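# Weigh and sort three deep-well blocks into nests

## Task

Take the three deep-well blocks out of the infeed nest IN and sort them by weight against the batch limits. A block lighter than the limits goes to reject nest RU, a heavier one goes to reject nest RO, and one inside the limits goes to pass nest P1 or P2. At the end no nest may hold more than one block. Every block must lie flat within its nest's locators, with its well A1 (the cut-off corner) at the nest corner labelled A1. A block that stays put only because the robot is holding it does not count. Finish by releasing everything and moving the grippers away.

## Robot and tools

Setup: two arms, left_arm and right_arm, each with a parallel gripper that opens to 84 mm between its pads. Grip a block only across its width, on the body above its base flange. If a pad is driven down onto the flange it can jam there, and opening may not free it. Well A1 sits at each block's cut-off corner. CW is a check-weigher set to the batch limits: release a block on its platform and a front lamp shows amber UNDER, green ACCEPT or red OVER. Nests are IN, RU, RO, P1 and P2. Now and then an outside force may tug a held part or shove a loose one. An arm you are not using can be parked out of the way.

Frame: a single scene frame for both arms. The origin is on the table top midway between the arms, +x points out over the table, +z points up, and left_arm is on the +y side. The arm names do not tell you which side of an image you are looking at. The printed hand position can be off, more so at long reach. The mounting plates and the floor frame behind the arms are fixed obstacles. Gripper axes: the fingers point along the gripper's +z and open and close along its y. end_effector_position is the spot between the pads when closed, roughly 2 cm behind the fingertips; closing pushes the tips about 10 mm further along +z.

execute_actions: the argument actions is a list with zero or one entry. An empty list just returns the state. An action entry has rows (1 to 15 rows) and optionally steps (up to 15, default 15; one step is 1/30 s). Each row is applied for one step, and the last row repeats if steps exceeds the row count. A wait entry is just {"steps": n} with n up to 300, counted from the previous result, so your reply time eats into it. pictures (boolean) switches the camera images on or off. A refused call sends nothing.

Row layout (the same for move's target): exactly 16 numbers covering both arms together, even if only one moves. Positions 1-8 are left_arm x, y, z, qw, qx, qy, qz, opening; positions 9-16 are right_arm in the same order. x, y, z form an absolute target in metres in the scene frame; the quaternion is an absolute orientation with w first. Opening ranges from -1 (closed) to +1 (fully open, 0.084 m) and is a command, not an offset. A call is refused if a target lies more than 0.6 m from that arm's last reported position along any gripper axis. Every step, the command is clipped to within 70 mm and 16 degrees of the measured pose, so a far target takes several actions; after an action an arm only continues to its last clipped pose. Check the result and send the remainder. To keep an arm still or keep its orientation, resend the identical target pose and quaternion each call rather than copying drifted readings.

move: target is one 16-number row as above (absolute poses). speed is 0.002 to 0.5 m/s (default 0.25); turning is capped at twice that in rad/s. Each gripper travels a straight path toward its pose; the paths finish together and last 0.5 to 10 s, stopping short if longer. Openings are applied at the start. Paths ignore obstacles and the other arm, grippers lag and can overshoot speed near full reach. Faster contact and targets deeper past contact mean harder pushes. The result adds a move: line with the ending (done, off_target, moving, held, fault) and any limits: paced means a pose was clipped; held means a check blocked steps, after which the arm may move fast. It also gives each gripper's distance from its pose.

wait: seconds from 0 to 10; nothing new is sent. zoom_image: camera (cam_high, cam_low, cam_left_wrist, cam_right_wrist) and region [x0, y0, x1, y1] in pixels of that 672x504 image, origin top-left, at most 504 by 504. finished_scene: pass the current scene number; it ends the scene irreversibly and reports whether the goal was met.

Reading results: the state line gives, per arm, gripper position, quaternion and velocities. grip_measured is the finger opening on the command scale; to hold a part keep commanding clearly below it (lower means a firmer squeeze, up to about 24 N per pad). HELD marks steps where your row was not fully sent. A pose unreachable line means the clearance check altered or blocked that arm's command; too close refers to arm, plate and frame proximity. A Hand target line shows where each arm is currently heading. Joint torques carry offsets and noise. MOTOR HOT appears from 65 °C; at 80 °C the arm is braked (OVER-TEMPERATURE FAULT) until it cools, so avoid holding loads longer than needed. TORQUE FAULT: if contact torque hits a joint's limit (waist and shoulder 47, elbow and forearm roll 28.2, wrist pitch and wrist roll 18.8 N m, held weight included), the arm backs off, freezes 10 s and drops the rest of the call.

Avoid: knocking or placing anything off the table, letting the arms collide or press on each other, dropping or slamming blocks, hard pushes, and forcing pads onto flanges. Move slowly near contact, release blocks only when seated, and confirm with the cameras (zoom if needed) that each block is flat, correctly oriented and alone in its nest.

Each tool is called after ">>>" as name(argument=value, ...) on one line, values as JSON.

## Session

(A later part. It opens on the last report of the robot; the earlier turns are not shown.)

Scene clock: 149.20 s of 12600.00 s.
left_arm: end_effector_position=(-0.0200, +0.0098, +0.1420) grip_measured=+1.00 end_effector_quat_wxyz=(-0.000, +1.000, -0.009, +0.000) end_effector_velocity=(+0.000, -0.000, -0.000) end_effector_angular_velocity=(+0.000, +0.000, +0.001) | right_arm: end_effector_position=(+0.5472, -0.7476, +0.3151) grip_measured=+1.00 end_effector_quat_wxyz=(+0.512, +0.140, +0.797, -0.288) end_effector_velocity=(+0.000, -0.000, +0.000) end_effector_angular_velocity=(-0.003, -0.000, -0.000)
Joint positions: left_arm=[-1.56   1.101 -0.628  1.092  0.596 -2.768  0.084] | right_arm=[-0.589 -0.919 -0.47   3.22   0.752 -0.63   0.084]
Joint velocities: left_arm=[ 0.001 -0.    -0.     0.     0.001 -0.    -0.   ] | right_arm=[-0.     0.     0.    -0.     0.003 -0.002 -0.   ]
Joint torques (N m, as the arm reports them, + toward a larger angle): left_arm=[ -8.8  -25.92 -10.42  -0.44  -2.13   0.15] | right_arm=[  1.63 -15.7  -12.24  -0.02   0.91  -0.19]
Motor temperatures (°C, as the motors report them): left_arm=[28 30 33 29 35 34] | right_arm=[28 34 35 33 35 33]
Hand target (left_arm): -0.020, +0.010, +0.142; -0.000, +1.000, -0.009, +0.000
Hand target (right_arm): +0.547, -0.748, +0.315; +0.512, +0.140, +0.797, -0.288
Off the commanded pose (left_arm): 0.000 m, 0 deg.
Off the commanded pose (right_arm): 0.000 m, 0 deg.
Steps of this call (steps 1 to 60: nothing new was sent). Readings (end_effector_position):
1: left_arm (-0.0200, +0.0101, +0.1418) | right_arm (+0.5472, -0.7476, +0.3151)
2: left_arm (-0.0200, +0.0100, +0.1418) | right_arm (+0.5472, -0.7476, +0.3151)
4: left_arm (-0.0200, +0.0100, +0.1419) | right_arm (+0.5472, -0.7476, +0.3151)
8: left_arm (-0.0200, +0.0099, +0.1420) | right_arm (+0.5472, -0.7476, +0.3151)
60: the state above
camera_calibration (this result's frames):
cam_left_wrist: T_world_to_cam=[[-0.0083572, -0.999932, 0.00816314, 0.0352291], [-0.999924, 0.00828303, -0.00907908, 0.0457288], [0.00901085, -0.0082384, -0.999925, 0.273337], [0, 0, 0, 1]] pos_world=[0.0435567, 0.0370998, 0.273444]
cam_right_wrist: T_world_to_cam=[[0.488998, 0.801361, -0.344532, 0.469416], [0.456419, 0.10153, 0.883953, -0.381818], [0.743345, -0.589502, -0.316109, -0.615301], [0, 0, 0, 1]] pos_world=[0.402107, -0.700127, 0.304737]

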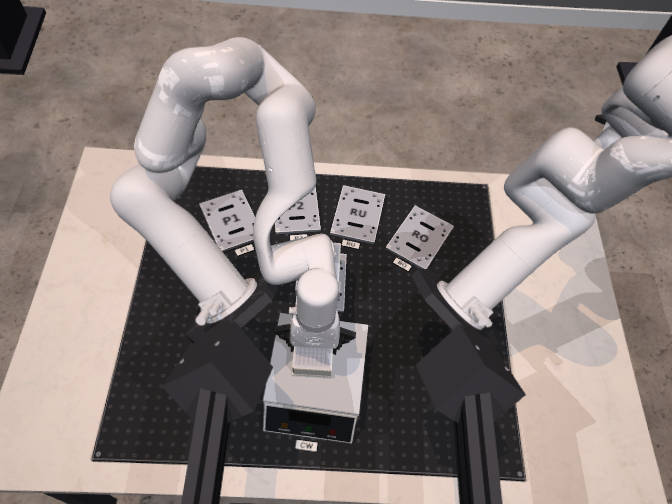

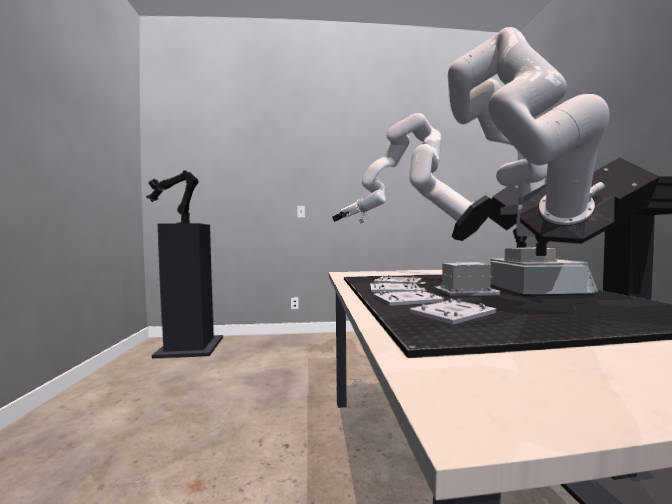

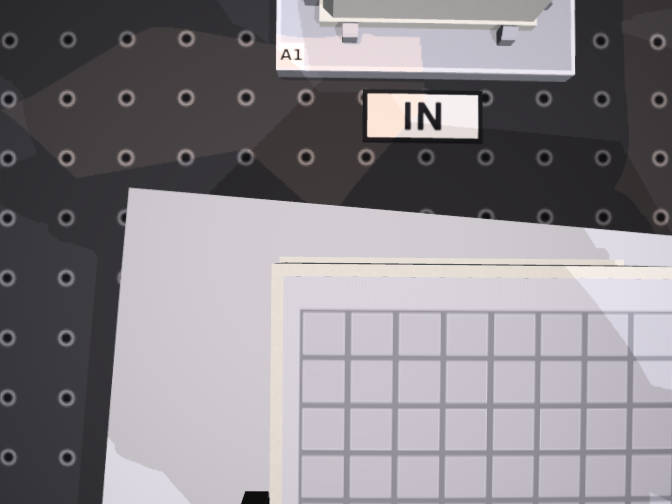

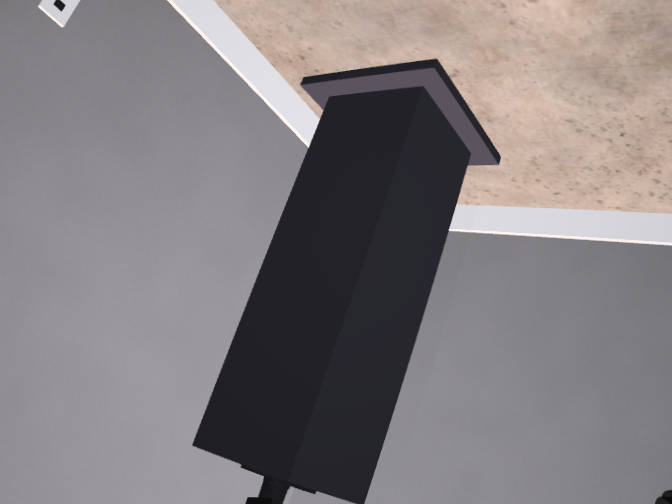

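Finger touches the block; recentre.

>>> move(target=[-0.02,0.0106,0.142,0,1,-0.009,0,1,0.5472,-0.7476,0.3151,0.512,0.140,0.797,-0.288,1], speed=0.005)

>>> wait(seconds=2)

Scene clock: 164.97 s of 12600.00 s.
left_arm: end_effector_position=(-0.0200, +0.0106, +0.1420) grip_measured=+1.00 end_effector_quat_wxyz=(-0.000, +1.000, -0.009, +0.000) end_effector_velocity=(-0.000, +0.000, -0.000) end_effector_angular_velocity=(+0.001, +0.002, +0.001) | right_arm: end_effector_position=(+0.5472, -0.7476, +0.3151) grip_measured=+1.00 end_effector_quat_wxyz=(+0.512, +0.140, +0.797, -0.288) end_effector_velocity=(+0.000, -0.000, +0.000) end_effector_angular_velocity=(-0.001, -0.000, +0.000)
Joint positions: left_arm=[-1.56   1.099 -0.625  1.093  0.595 -2.77   0.084] | right_arm=[-0.589 -0.919 -0.47   3.22   0.752 -0.63   0.084]
Joint velocities: left_arm=[ 0.002 -0.001  0.001  0.001 -0.001 -0.001 -0.   ] | right_arm=[ 0.     0.    -0.    -0.     0.001 -0.     0.   ]
Joint torques (N m, as the arm reports them, + toward a larger angle): left_arm=[ -8.53 -25.45 -10.18  -0.58  -2.13   0.13] | right_arm=[  1.49 -15.29 -12.05  -0.75   1.    -0.28]
Motor temperatures (°C, as the motors report them): left_arm=[28 30 33 29 35 34] | right_arm=[28 34 36 33 35 33]
Hand target (left_arm): -0.020, +0.011, +0.142; -0.000, +1.000, -0.009, -0.000
Hand target (right_arm): +0.547, -0.748, +0.315; +0.512, +0.140, +0.797, -0.288
Off the commanded pose (left_arm): 0.000 m, 0 deg.
Off the commanded pose (right_arm): 0.000 m, 0 deg.
After step 90, 12.07 s passed at rest.
move: done
camera_calibration (this result's frames):
cam_left_wrist: T_world_to_cam=[[-0.00837182, -0.999932, 0.00816508, 0.0359874], [-0.999924, 0.00829763, -0.00907842, 0.0457167], [0.00901005, -0.00824047, -0.999925, 0.273344], [0, 0, 0, 1]] pos_world=[0.0435516, 0.0378581, 0.273445]
cam_right_wrist: T_world_to_cam=[[0.488998, 0.801361, -0.344532, 0.469416], [0.456419, 0.10153, 0.883953, -0.381818], [0.743345, -0.589502, -0.316109, -0.6153], [0, 0, 0, 1]] pos_world=[0.402107, -0.700127, 0.304737]

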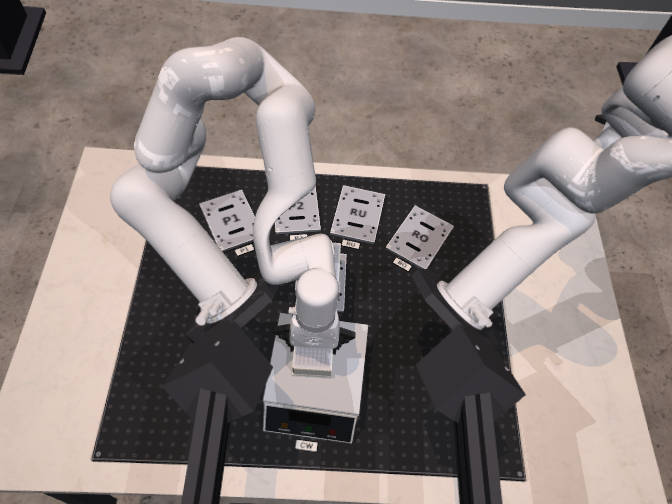

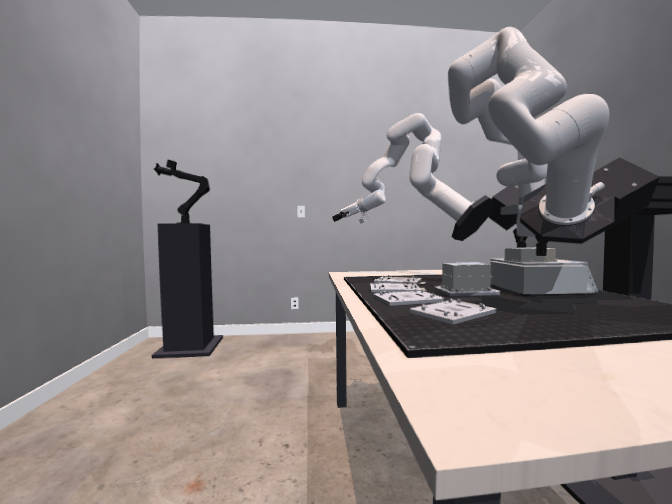

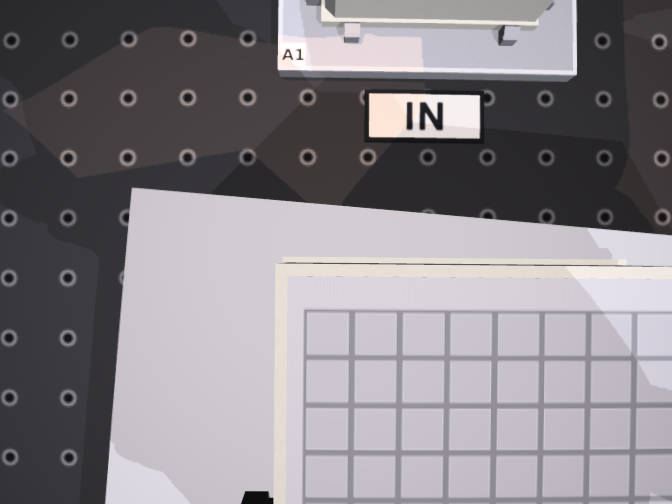

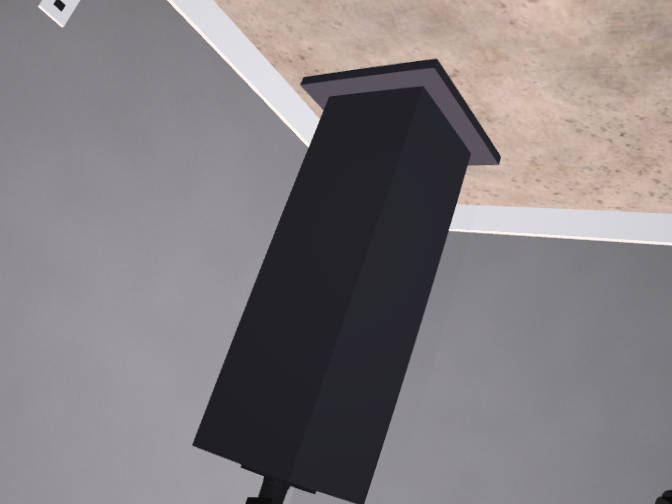

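Scene clock: 166.97 s of 12600.00 s.
left_arm: end_effector_position=(-0.0200, +0.0106, +0.1420) grip_measured=+1.00 end_effector_quat_wxyz=(-0.000, +1.000, -0.009, -0.000) end_effector_velocity=(+0.000, -0.000, -0.000) end_effector_angular_velocity=(+0.000, -0.000, +0.001) | right_arm: end_effector_position=(+0.5472, -0.7476, +0.3151) grip_measured=+1.00 end_effector_quat_wxyz=(+0.512, +0.140, +0.797, -0.288) end_effector_velocity=(+0.000, -0.000, +0.000) end_effector_angular_velocity=(-0.000, -0.001, -0.001)
Joint positions: left_arm=[-1.56   1.099 -0.625  1.093  0.595 -2.77   0.084] | right_arm=[-0.589 -0.919 -0.47   3.22   0.752 -0.63   0.084]
Joint velocities: left_arm=[ 0.001 -0.    -0.     0.     0.001  0.     0.   ] | right_arm=[ 0.001 -0.     0.     0.002  0.001 -0.    -0.   ]
Joint torques (N m, as the arm reports them, + toward a larger angle): left_arm=[ -8.76 -25.86 -10.26  -0.36  -2.17   0.  ] | right_arm=[  1.54 -15.29 -12.31  -0.57   1.01  -0.2 ]
Motor temperatures (°C, as the motors report them): left_arm=[28 30 33 29 35 34] | right_arm=[28 34 36 33 35 33]
Hand target (left_arm): -0.020, +0.011, +0.142; -0.000, +1.000, -0.009, -0.000
Hand target (right_arm): +0.547, -0.748, +0.315; +0.512, +0.140, +0.797, -0.288
Off the commanded pose (left_arm): 0.000 m, 0 deg.
Off the commanded pose (right_arm): 0.000 m, 0 deg.
Steps of this call (steps 1 to 60: nothing new was sent). Readings (end_effector_position):
1: left_arm (-0.0200, +0.0106, +0.1420) | right_arm (+0.5472, -0.7476, +0.3151)
2: left_arm (-0.0200, +0.0106, +0.1420) | right_arm (+0.5472, -0.7476, +0.3151)
4: left_arm (-0.0200, +0.0106, +0.1420) | right_arm (+0.5472, -0.7476, +0.3151)
8: left_arm (-0.0200, +0.0106, +0.1420) | right_arm (+0.5472, -0.7476, +0.3151)
60: the state above
camera_calibration (this result's frames):
cam_left_wrist: T_world_to_cam=[[-0.00836837, -0.999932, 0.00816847, 0.0360332], [-0.999924, 0.00829417, -0.00907659, 0.0457155], [0.00900822, -0.00824381, -0.999925, 0.273345], [0, 0, 0, 1]] pos_world=[0.0435512, 0.0379049, 0.273445]
cam_right_wrist: T_world_to_cam=[[0.488998, 0.801361, -0.344532, 0.469416], [0.456419, 0.10153, 0.883953, -0.381818], [0.743346, -0.589502, -0.316109, -0.6153], [0, 0, 0, 1]] pos_world=[0.402107, -0.700127, 0.304737]

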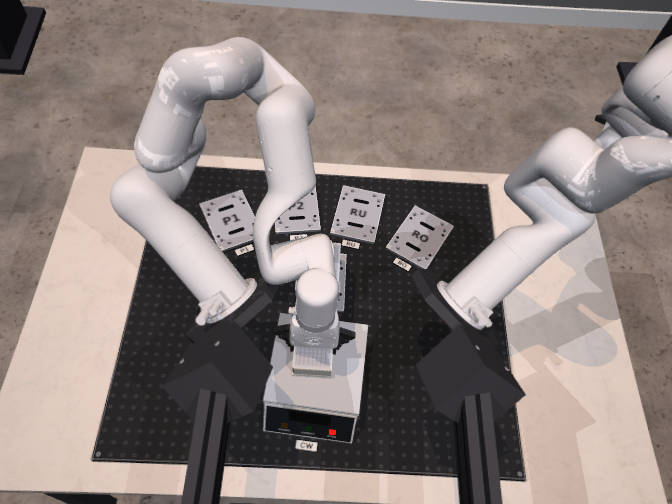

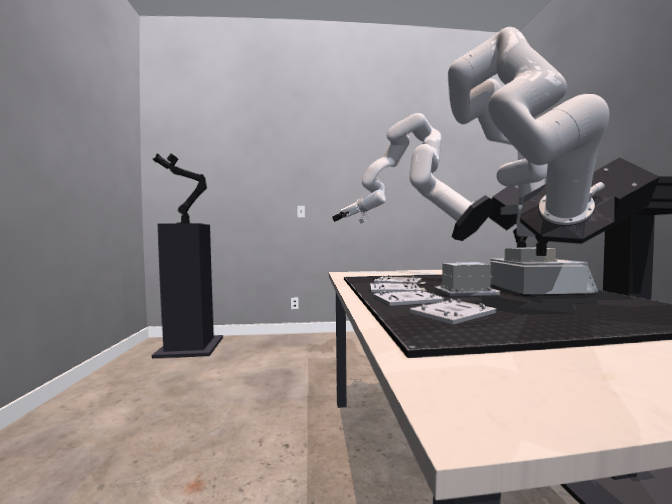

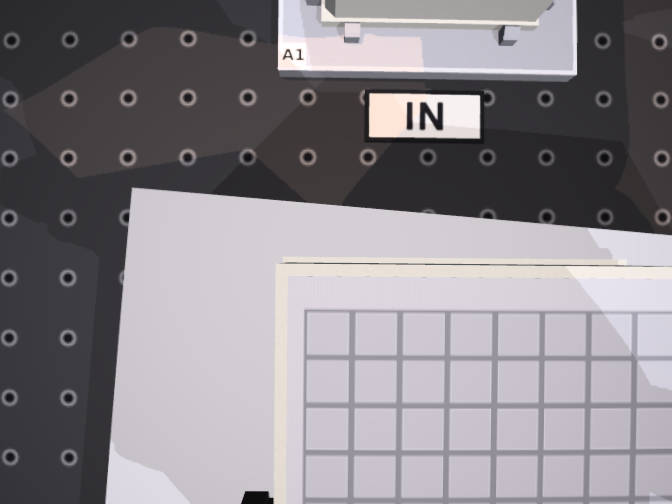

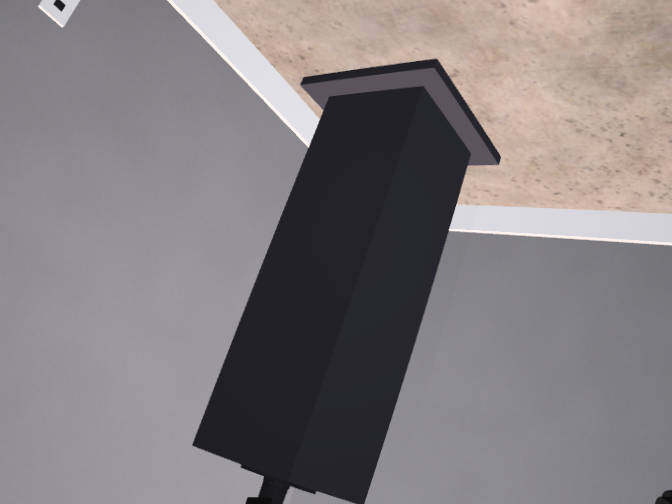

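>>> move(target=[-0.02,0.0106,0.142,0,1,-0.009,0,0.3,0.5472,-0.7476,0.3151,0.512,0.140,0.797,-0.288,1])

>>> move(target=[-0.02,0.0106,0.17,0,1,-0.009,0,0.3,0.5472,-0.7476,0.3151,0.512,0.140,0.797,-0.288,1], speed=0.05)

>>> move(target=[0.25,-0.03,0.17,0,1,-0.009,0,0.3,0.5472,-0.7476,0.3151,0.512,0.140,0.797,-0.288,1], speed=0.15)

>>> move(target=[0.35,-0.254,0.135,0,0.974,-0.225,0,0.3,0.5472,-0.7476,0.3151,0.512,0.140,0.797,-0.288,1], speed=0.15)

Scene clock: 203.57 s of 12600.00 s.
left_arm: end_effector_position=(-0.0200, +0.0105, +0.1420) grip_measured=+0.96 end_effector_quat_wxyz=(+0.000, +1.000, -0.009, -0.000) end_effector_velocity=(+0.000, +0.000, -0.000) end_effector_angular_velocity=(+0.001, +0.000, +0.001) | right_arm: end_effector_position=(+0.5472, -0.7476, +0.3151) grip_measured=+1.00 end_effector_quat_wxyz=(+0.512, +0.140, +0.797, -0.288) end_effector_velocity=(-0.000, -0.000, -0.000) end_effector_angular_velocity=(+0.000, +0.001, -0.000)
Joint positions: left_arm=[-1.56   1.099 -0.625  1.093  0.595 -2.77   0.083] | right_arm=[-0.589 -0.919 -0.47   3.22   0.752 -0.63   0.084]
Joint velocities: left_arm=[ 0.001  0.    -0.    -0.     0.     0.     0.   ] | right_arm=[-0.001  0.    -0.    -0.    -0.001 -0.     0.   ]
Joint torques (N m, as the arm reports them, + toward a larger angle): left_arm=[ -8.63 -24.82  -9.73  -0.59  -1.91   0.08] | right_arm=[  1.72 -15.26 -12.37  -0.44   0.99  -0.23]
Motor temperatures (°C, as the motors report them): left_arm=[28 30 33 29 35 34] | right_arm=[28 34 36 33 35 33]
Hand target (left_arm): -0.020, +0.011, +0.142; +0.000, +1.000, -0.009, +0.000
Hand target (right_arm): +0.547, -0.748, +0.315; +0.512, +0.140, +0.797, -0.288
Off the commanded pose (left_arm): 0.000 m, 0 deg.
Off the commanded pose (right_arm): 0.000 m, 0 deg.
After step 90, 32.90 s passed at rest.
move: done
camera_calibration (this result's frames):
cam_left_wrist: T_world_to_cam=[[-0.00828731, -0.999931, 0.00835339, 0.0359151], [-0.999926, 0.008212, -0.00901059, 0.0457009], [0.00894137, -0.00842744, -0.999925, 0.273391], [0, 0, 0, 1]] pos_world=[0.0435507, 0.0378413, 0.273483]
cam_right_wrist: T_world_to_cam=[[0.488998, 0.801361, -0.344532, 0.469416], [0.456419, 0.10153, 0.883953, -0.381819], [0.743345, -0.589502, -0.316109, -0.615301], [0, 0, 0, 1]] pos_world=[0.402107, -0.700127, 0.304737]

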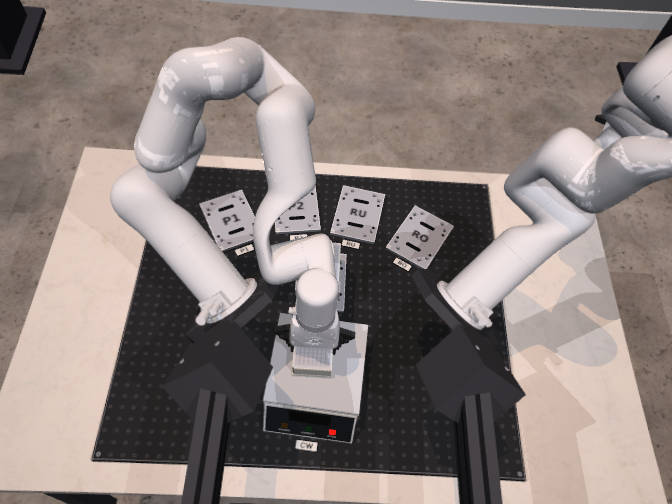

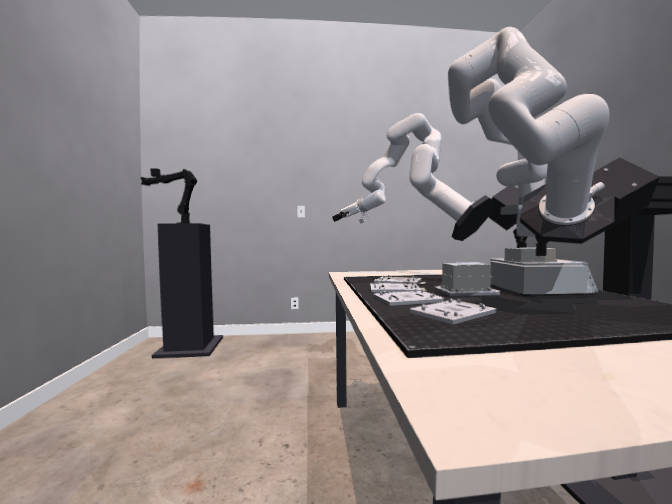

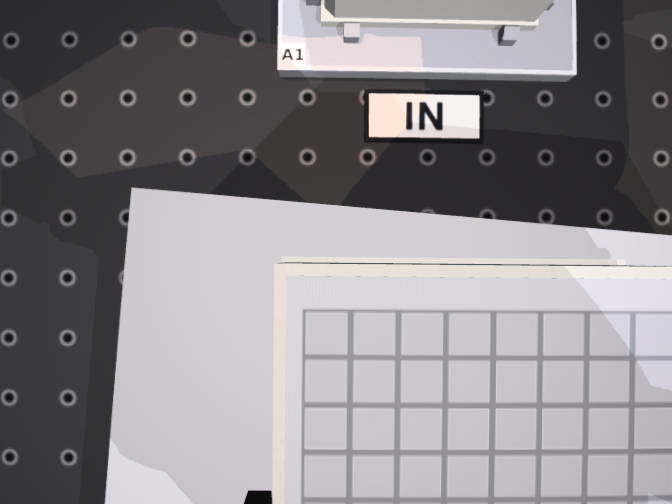

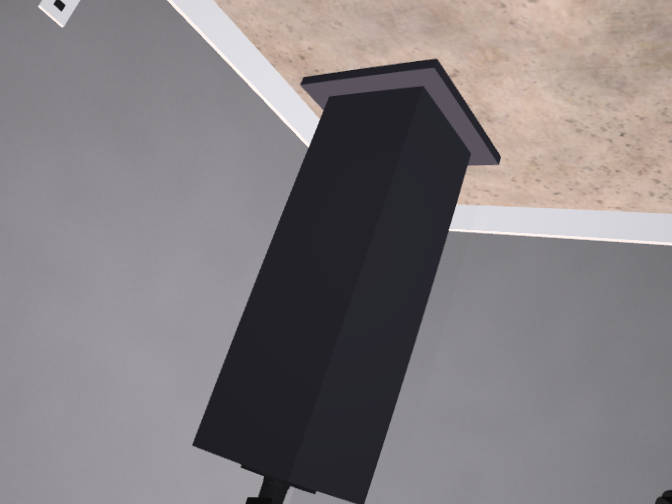

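Scene clock: 204.57 s of 12600.00 s.
left_arm: end_effector_position=(-0.0200, +0.0107, +0.1696) grip_measured=+0.96 end_effector_quat_wxyz=(+0.000, +1.000, -0.009, +0.000) end_effector_velocity=(+0.000, +0.000, +0.002) end_effector_angular_velocity=(+0.004, -0.003, -0.001) | right_arm: end_effector_position=(+0.5472, -0.7476, +0.3151) grip_measured=+1.00 end_effector_quat_wxyz=(+0.512, +0.140, +0.797, -0.288) end_effector_velocity=(+0.000, +0.001, -0.000) end_effector_angular_velocity=(+0.000, +0.000, +0.002)
Joint positions: left_arm=[-1.652  1.009 -0.59   0.91   0.592 -2.649  0.083] | right_arm=[-0.589 -0.919 -0.47   3.22   0.752 -0.63   0.084]
Joint velocities: left_arm=[-0.011 -0.007  0.001 -0.026  0.004  0.019 -0.   ] | right_arm=[ 0.001 -0.     0.    -0.001 -0.001 -0.001  0.   ]
Joint torques (N m, as the arm reports them, + toward a larger angle): left_arm=[ -8.07 -25.39 -12.77  -0.54  -2.2    0.04] | right_arm=[  0.97 -15.85 -12.26  -0.45   0.73  -0.31]
Motor temperatures (°C, as the motors report them): left_arm=[28 30 33 29 35 34] | right_arm=[28 34 36 33 35 33]
Hand target (left_arm): -0.020, +0.011, +0.170; -0.000, +1.000, -0.009, +0.000
Hand target (right_arm): +0.547, -0.748, +0.315; +0.512, +0.140, +0.797, -0.288
Off the commanded pose (left_arm): 0.000 m, 0 deg.
Off the commanded pose (right_arm): 0.000 m, 0 deg.
move: done
camera_calibration (this result's frames):
cam_left_wrist: T_world_to_cam=[[-0.00825728, -0.999932, 0.00826476, 0.0358661], [-0.999925, 0.00818189, -0.00911452, 0.0459902], [0.00904628, -0.0083394, -0.999924, 0.300958], [0, 0, 0, 1]] pos_world=[0.0435603, 0.0379972, 0.301058]
cam_right_wrist: T_world_to_cam=[[0.488998, 0.801361, -0.344532, 0.469416], [0.456419, 0.10153, 0.883953, -0.381818], [0.743346, -0.589502, -0.316109, -0.6153], [0, 0, 0, 1]] pos_world=[0.402107, -0.700127, 0.304737]

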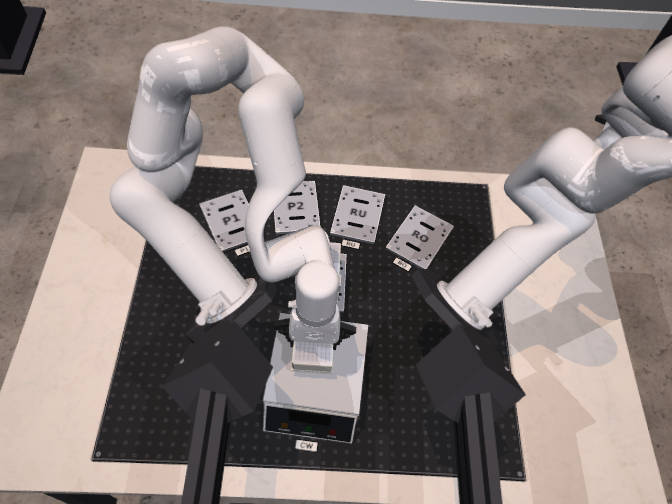

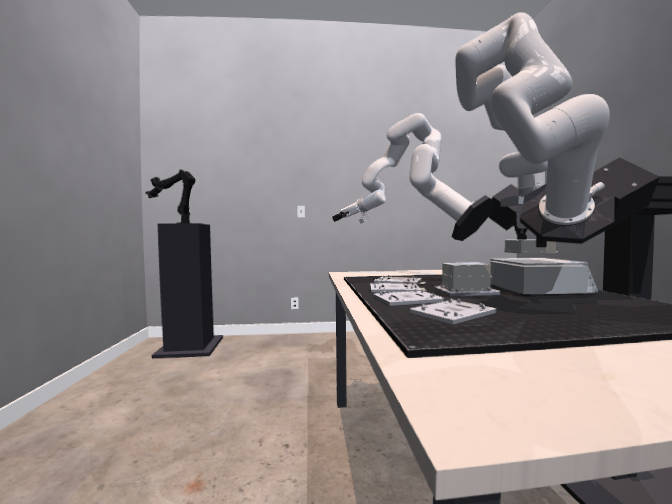

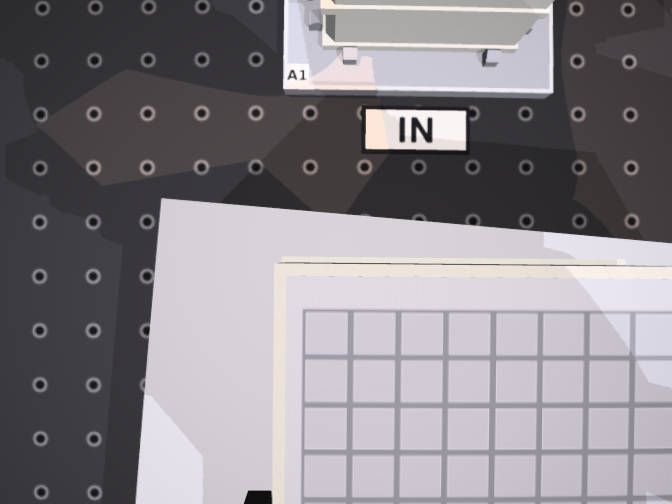

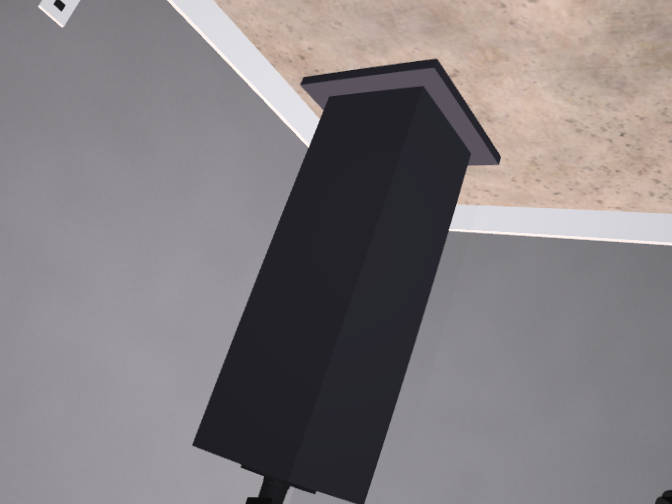

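Scene clock: 206.97 s of 12600.00 s.
left_arm: end_effector_position=(+0.2490, -0.0307, +0.1707) grip_measured=+0.96 end_effector_quat_wxyz=(-0.000, +1.000, -0.009, -0.000) end_effector_velocity=(+0.003, -0.001, -0.000) end_effector_angular_velocity=(+0.001, +0.000, +0.003) | right_arm: end_effector_position=(+0.5472, -0.7476, +0.3151) grip_measured=+1.00 end_effector_quat_wxyz=(+0.512, +0.140, +0.797, -0.288) end_effector_velocity=(+0.000, +0.000, -0.000) end_effector_angular_velocity=(+0.000, +0.000, +0.002)
Joint positions: left_arm=[-0.929  0.593 -0.701  1.239  0.935 -2.096  0.083] | right_arm=[-0.589 -0.919 -0.47   3.22   0.752 -0.63   0.084]
Joint velocities: left_arm=[ 0.004 -0.    -0.006 -0.001  0.002  0.006  0.   ] | right_arm=[ 0.001  0.    -0.    -0.001 -0.001 -0.    -0.   ]
Joint torques (N m, as the arm reports them, + toward a larger angle): left_arm=[-16.11 -20.85  -9.33  -0.55  -2.3   -0.07] | right_arm=[  2.09 -16.17 -12.38  -0.4    1.03  -0.13]
Motor temperatures (°C, as the motors report them): left_arm=[28 30 33 29 35 34] | right_arm=[28 34 36 33 35 33]
Hand target (left_arm): +0.249, -0.031, +0.171; +0.000, +1.000, -0.009, -0.000
Hand target (right_arm): +0.547, -0.748, +0.315; +0.512, +0.140, +0.797, -0.288
Off the commanded pose (left_arm): 0.001 m, 0 deg.
Off the commanded pose (right_arm): 0.000 m, 0 deg.
move: done
camera_calibration (this result's frames):
cam_left_wrist: T_world_to_cam=[[-0.00889639, -0.999927, 0.00815098, -0.00315705], [-0.999923, 0.00882506, -0.00874555, 0.315226], [0.00867298, -0.00822815, -0.999929, 0.299331], [0, 0, 0, 1]] pos_world=[0.312578, -0.00347578, 0.302092]
cam_right_wrist: T_world_to_cam=[[0.488998, 0.801361, -0.344532, 0.469416], [0.456419, 0.10153, 0.883953, -0.381819], [0.743345, -0.589502, -0.316109, -0.6153], [0, 0, 0, 1]] pos_world=[0.402107, -0.700127, 0.304737]

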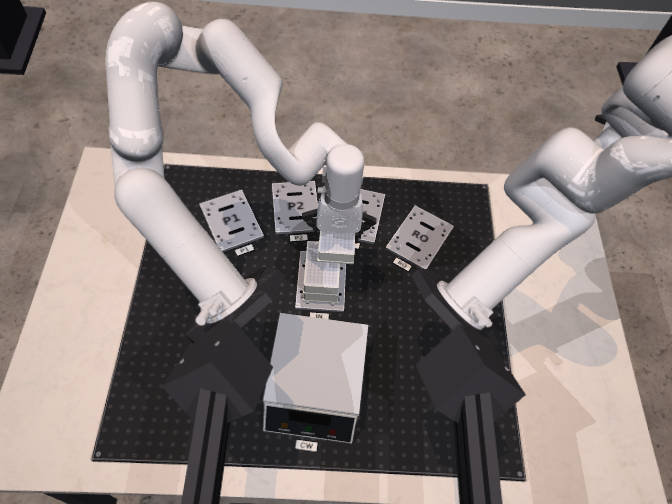

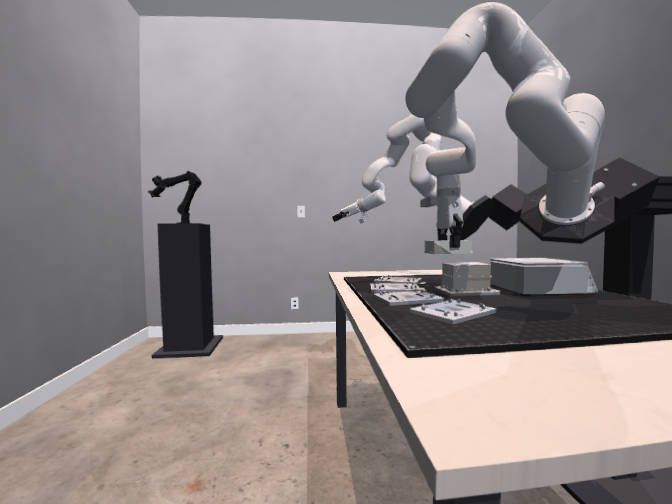

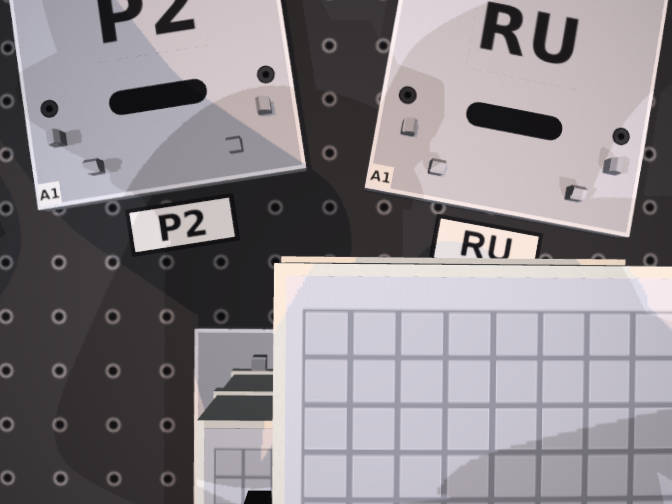

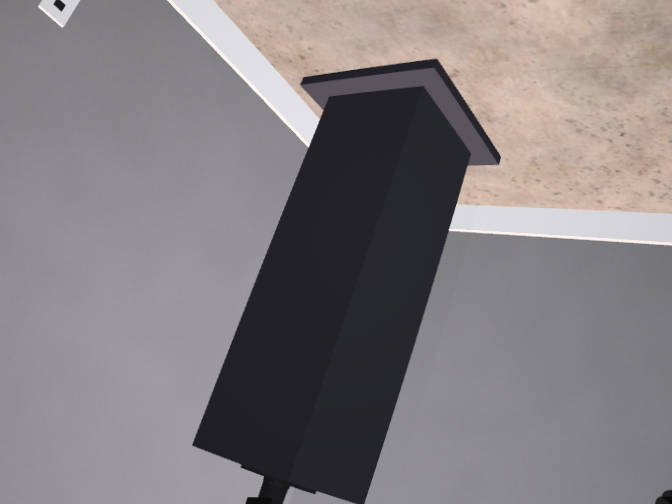

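Scene clock: 209.30 s of 12600.00 s.
left_arm: end_effector_position=(+0.3494, -0.2541, +0.1353) grip_measured=+0.96 end_effector_quat_wxyz=(-0.000, +0.974, -0.225, +0.000) end_effector_velocity=(+0.000, -0.003, +0.000) end_effector_angular_velocity=(+0.006, +0.001, -0.004) | right_arm: end_effector_position=(+0.5472, -0.7476, +0.3151) grip_measured=+1.00 end_effector_quat_wxyz=(+0.512, +0.140, +0.797, -0.288) end_effector_velocity=(+0.000, +0.000, +0.000) end_effector_angular_velocity=(+0.001, -0.002, +0.001)
Joint positions: left_arm=[-0.925  1.293 -1.765  1.034  1.09  -1.272  0.083] | right_arm=[-0.589 -0.919 -0.47   3.22   0.752 -0.63   0.084]
Joint velocities: left_arm=[-0.004  0.014 -0.023 -0.009  0.012  0.012  0.   ] | right_arm=[ 0.001  0.     0.    -0.001  0.001  0.002 -0.   ]
Joint torques (N m, as the arm reports them, + toward a larger angle): left_arm=[-25.1  -34.47 -12.49  -0.25  -2.34   0.1 ] | right_arm=[  1.52 -15.04 -12.45  -0.44   0.72  -0.24]
Motor temperatures (°C, as the motors report them): left_arm=[28 30 34 29 35 34] | right_arm=[28 34 36 33 35 33]
Hand target (left_arm): +0.349, -0.254, +0.135; -0.000, +0.974, -0.225, +0.000
Hand target (right_arm): +0.547, -0.748, +0.315; +0.512, +0.140, +0.797, -0.288
Off the commanded pose (left_arm): 0.001 m, 0 deg.
Off the commanded pose (right_arm): 0.000 m, 0 deg.
move: done
camera_calibration (this result's frames):
cam_left_wrist: T_world_to_cam=[[-0.429405, -0.903076, 0.00806766, -0.0537225], [-0.903098, 0.42933, -0.00948794, 0.490421], [0.00510464, -0.0113601, -0.999922, 0.261743], [0, 0, 0, 1]] pos_world=[0.418494, -0.256095, 0.266809]
cam_right_wrist: T_world_to_cam=[[0.488998, 0.801361, -0.344532, 0.469416], [0.456419, 0.10153, 0.883953, -0.381818], [0.743346, -0.589502, -0.316109, -0.6153], [0, 0, 0, 1]] pos_world=[0.402107, -0.700127, 0.304737]

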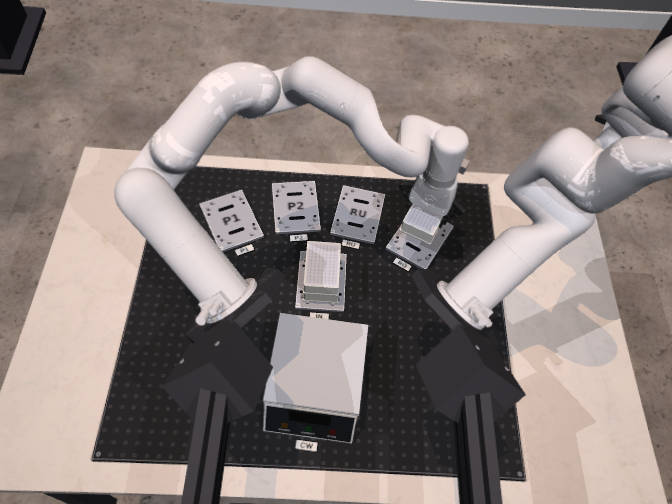

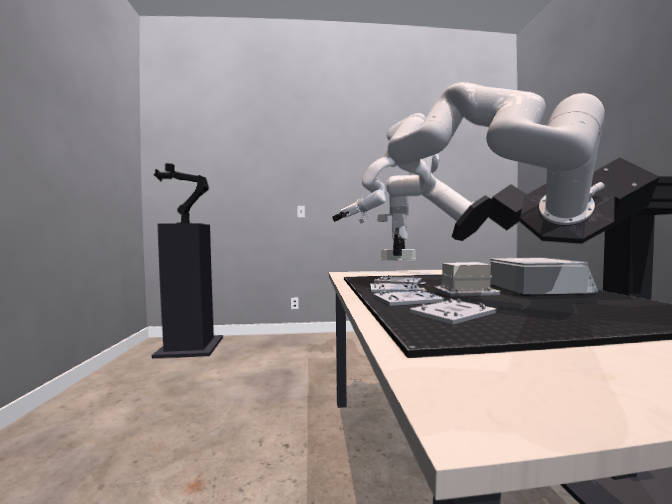

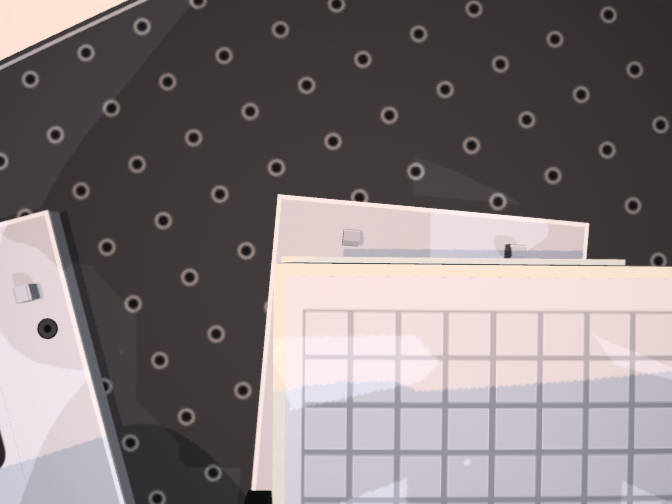

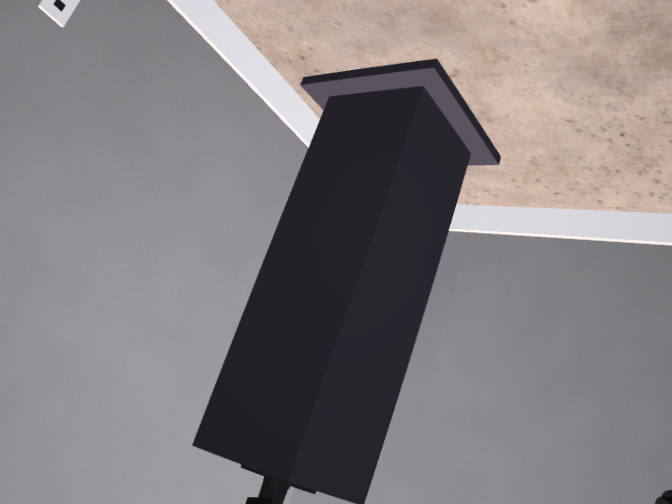

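>>> move(target=[0.3498,-0.258,0.135,0,0.9646,-0.2639,0,0.3,0.5472,-0.7476,0.3151,0.512,0.140,0.797,-0.288,1], speed=0.05)

>>> move(target=[0.3498,-0.258,0.07,0,0.9646,-0.2639,0,0.3,0.5472,-0.7476,0.3151,0.512,0.140,0.797,-0.288,1], speed=0.05)

Scene clock: 225.50 s of 12600.00 s.
left_arm: end_effector_position=(+0.3498, -0.2579, +0.1350) grip_measured=+0.96 end_effector_quat_wxyz=(+0.000, +0.965, -0.263, +0.000) end_effector_velocity=(+0.000, -0.001, -0.001) end_effector_angular_velocity=(-0.000, +0.001, -0.014) | right_arm: end_effector_position=(+0.5472, -0.7476, +0.3151) grip_measured=+1.00 end_effector_quat_wxyz=(+0.512, +0.140, +0.797, -0.288) end_effector_velocity=(+0.000, -0.000, +0.000) end_effector_angular_velocity=(+0.001, -0.002, -0.001)
Joint positions: left_arm=[-0.927  1.308 -1.789  1.028  1.095 -1.185  0.083] | right_arm=[-0.589 -0.919 -0.47   3.22   0.752 -0.63   0.084]
Joint velocities: left_arm=[ 0.001  0.003 -0.005 -0.001 -0.     0.017 -0.   ] | right_arm=[ 0.001  0.     0.     0.001  0.002  0.001 -0.   ]
Joint torques (N m, as the arm reports them, + toward a larger angle): left_arm=[-24.88 -34.4  -12.61  -0.49  -2.37   0.19] | right_arm=[  1.9  -15.11 -12.39  -0.69   1.14  -0.16]
Motor temperatures (°C, as the motors report them): left_arm=[29 30 34 29 35 34] | right_arm=[28 34 36 33 35 33]
Hand target (left_arm): +0.350, -0.258, +0.135; -0.000, +0.965, -0.264, +0.000
Hand target (right_arm): +0.547, -0.748, +0.315; +0.512, +0.140, +0.797, -0.288
Off the commanded pose (left_arm): 0.000 m, 0 deg.
Off the commanded pose (right_arm): 0.000 m, 0 deg.
After step 90, 12.10 s passed at rest.
move: done
camera_calibration (this result's frames):
cam_left_wrist: T_world_to_cam=[[-0.499461, -0.866298, 0.00817283, -0.0230855], [-0.866328, 0.499391, -0.0091862, 0.497582], [0.00387655, -0.0116685, -0.999924, 0.261715], [0, 0, 0, 1]] pos_world=[0.418524, -0.265433, 0.266455]
cam_right_wrist: T_world_to_cam=[[0.488998, 0.801361, -0.344532, 0.469416], [0.456419, 0.10153, 0.883953, -0.381818], [0.743346, -0.589502, -0.316109, -0.6153], [0, 0, 0, 1]] pos_world=[0.402107, -0.700127, 0.304737]

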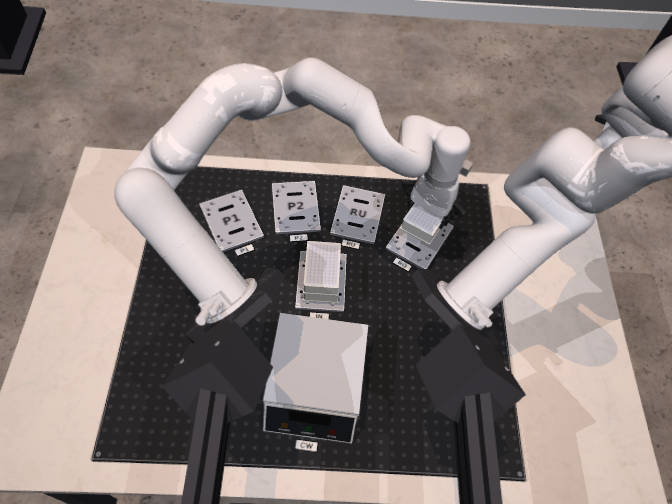

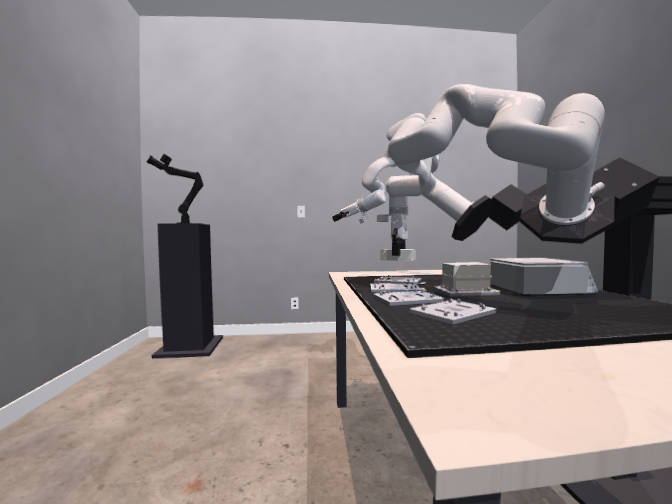

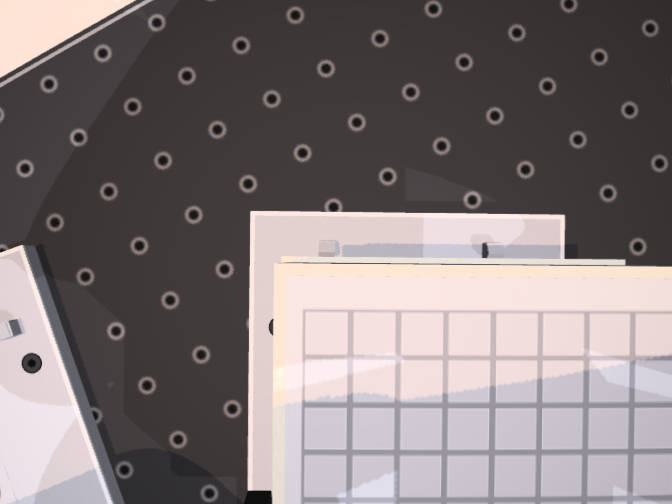

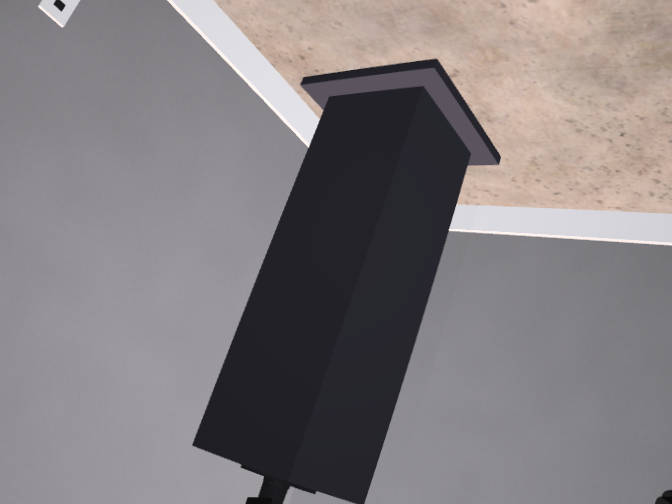

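Scene clock: 227.20 s of 12600.00 s.
left_arm: end_effector_position=(+0.3499, -0.2581, +0.0705) grip_measured=+0.96 end_effector_quat_wxyz=(+0.000, +0.965, -0.264, +0.000) end_effector_velocity=(+0.001, -0.001, -0.002) end_effector_angular_velocity=(-0.001, -0.001, -0.001) | right_arm: end_effector_position=(+0.5472, -0.7476, +0.3151) grip_measured=+1.00 end_effector_quat_wxyz=(+0.512, +0.140, +0.797, -0.288) end_effector_velocity=(+0.001, +0.001, -0.000) end_effector_angular_velocity=(+0.001, -0.000, +0.002)
Joint positions: left_arm=[-0.829  1.417 -1.861  1.122  1.038 -1.196  0.083] | right_arm=[-0.589 -0.919 -0.47   3.22   0.752 -0.63   0.084]
Joint velocities: left_arm=[ 0.003  0.006 -0.007  0.004 -0.001  0.002  0.   ] | right_arm=[ 0.002  0.     0.    -0.    -0.    -0.001 -0.   ]
Joint torques (N m, as the arm reports them, + toward a larger angle): left_arm=[-25.05 -33.58 -10.93  -0.57  -2.38   0.11] | right_arm=[  1.83 -15.13 -11.66  -0.32   0.79   0.01]
Motor temperatures (°C, as the motors report them): left_arm=[29 30 34 29 35 34] | right_arm=[28 34 36 33 35 33]
Hand target (left_arm): +0.350, -0.258, +0.070; +0.000, +0.965, -0.264, -0.000
Hand target (right_arm): +0.547, -0.748, +0.315; +0.512, +0.140, +0.797, -0.288
Off the commanded pose (left_arm): 0.001 m, 0 deg.
Off the commanded pose (right_arm): 0.000 m, 0 deg.
move: done
camera_calibration (this result's frames):
cam_left_wrist: T_world_to_cam=[[-0.500737, -0.865557, 0.00856371, -0.0220683], [-0.865591, 0.500665, -0.00928427, 0.497287], [0.00374852, -0.0120617, -0.99992, 0.197151], [0, 0, 0, 1]] pos_world=[0.418658, -0.265698, 0.201941]
cam_right_wrist: T_world_to_cam=[[0.488998, 0.801361, -0.344532, 0.469416], [0.456419, 0.10153, 0.883953, -0.381819], [0.743345, -0.589502, -0.316109, -0.6153], [0, 0, 0, 1]] pos_world=[0.402107, -0.700127, 0.304737]

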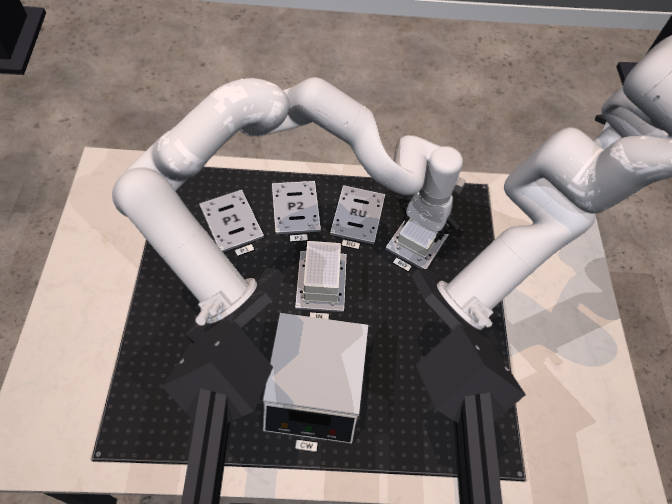

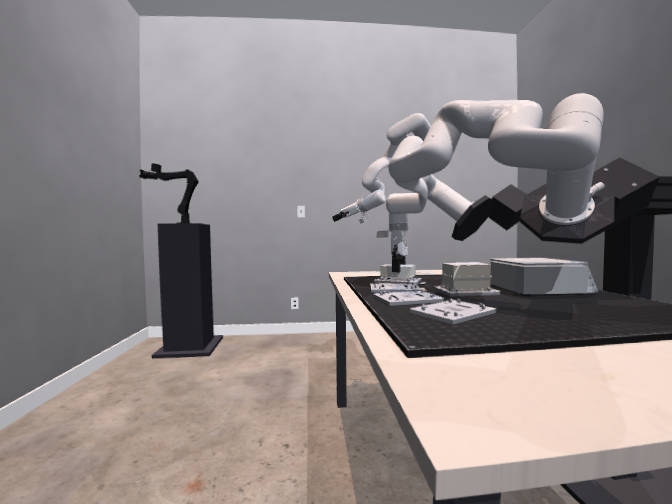

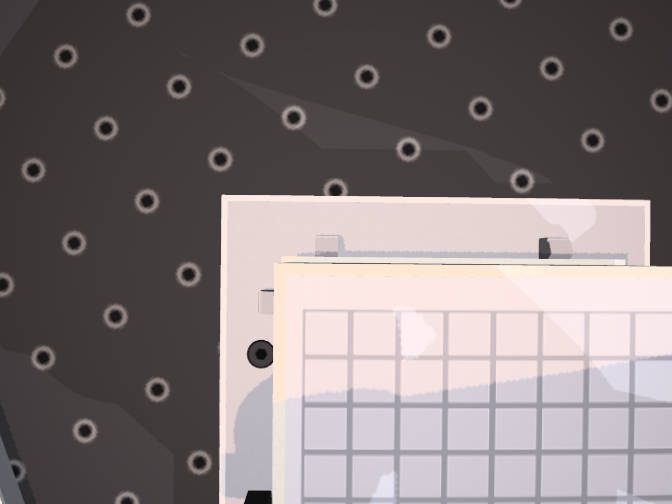

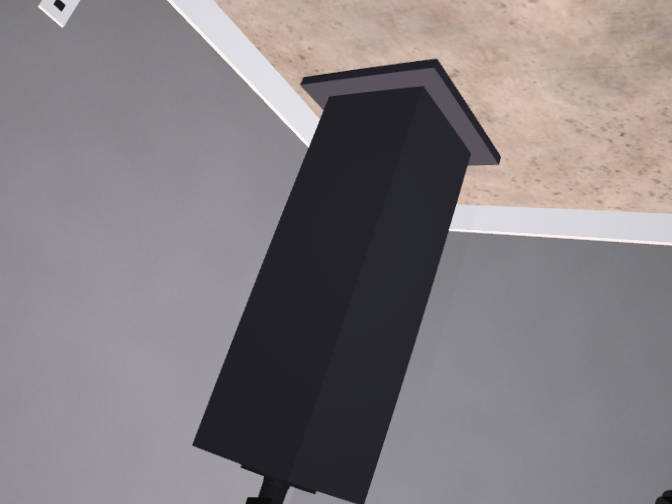

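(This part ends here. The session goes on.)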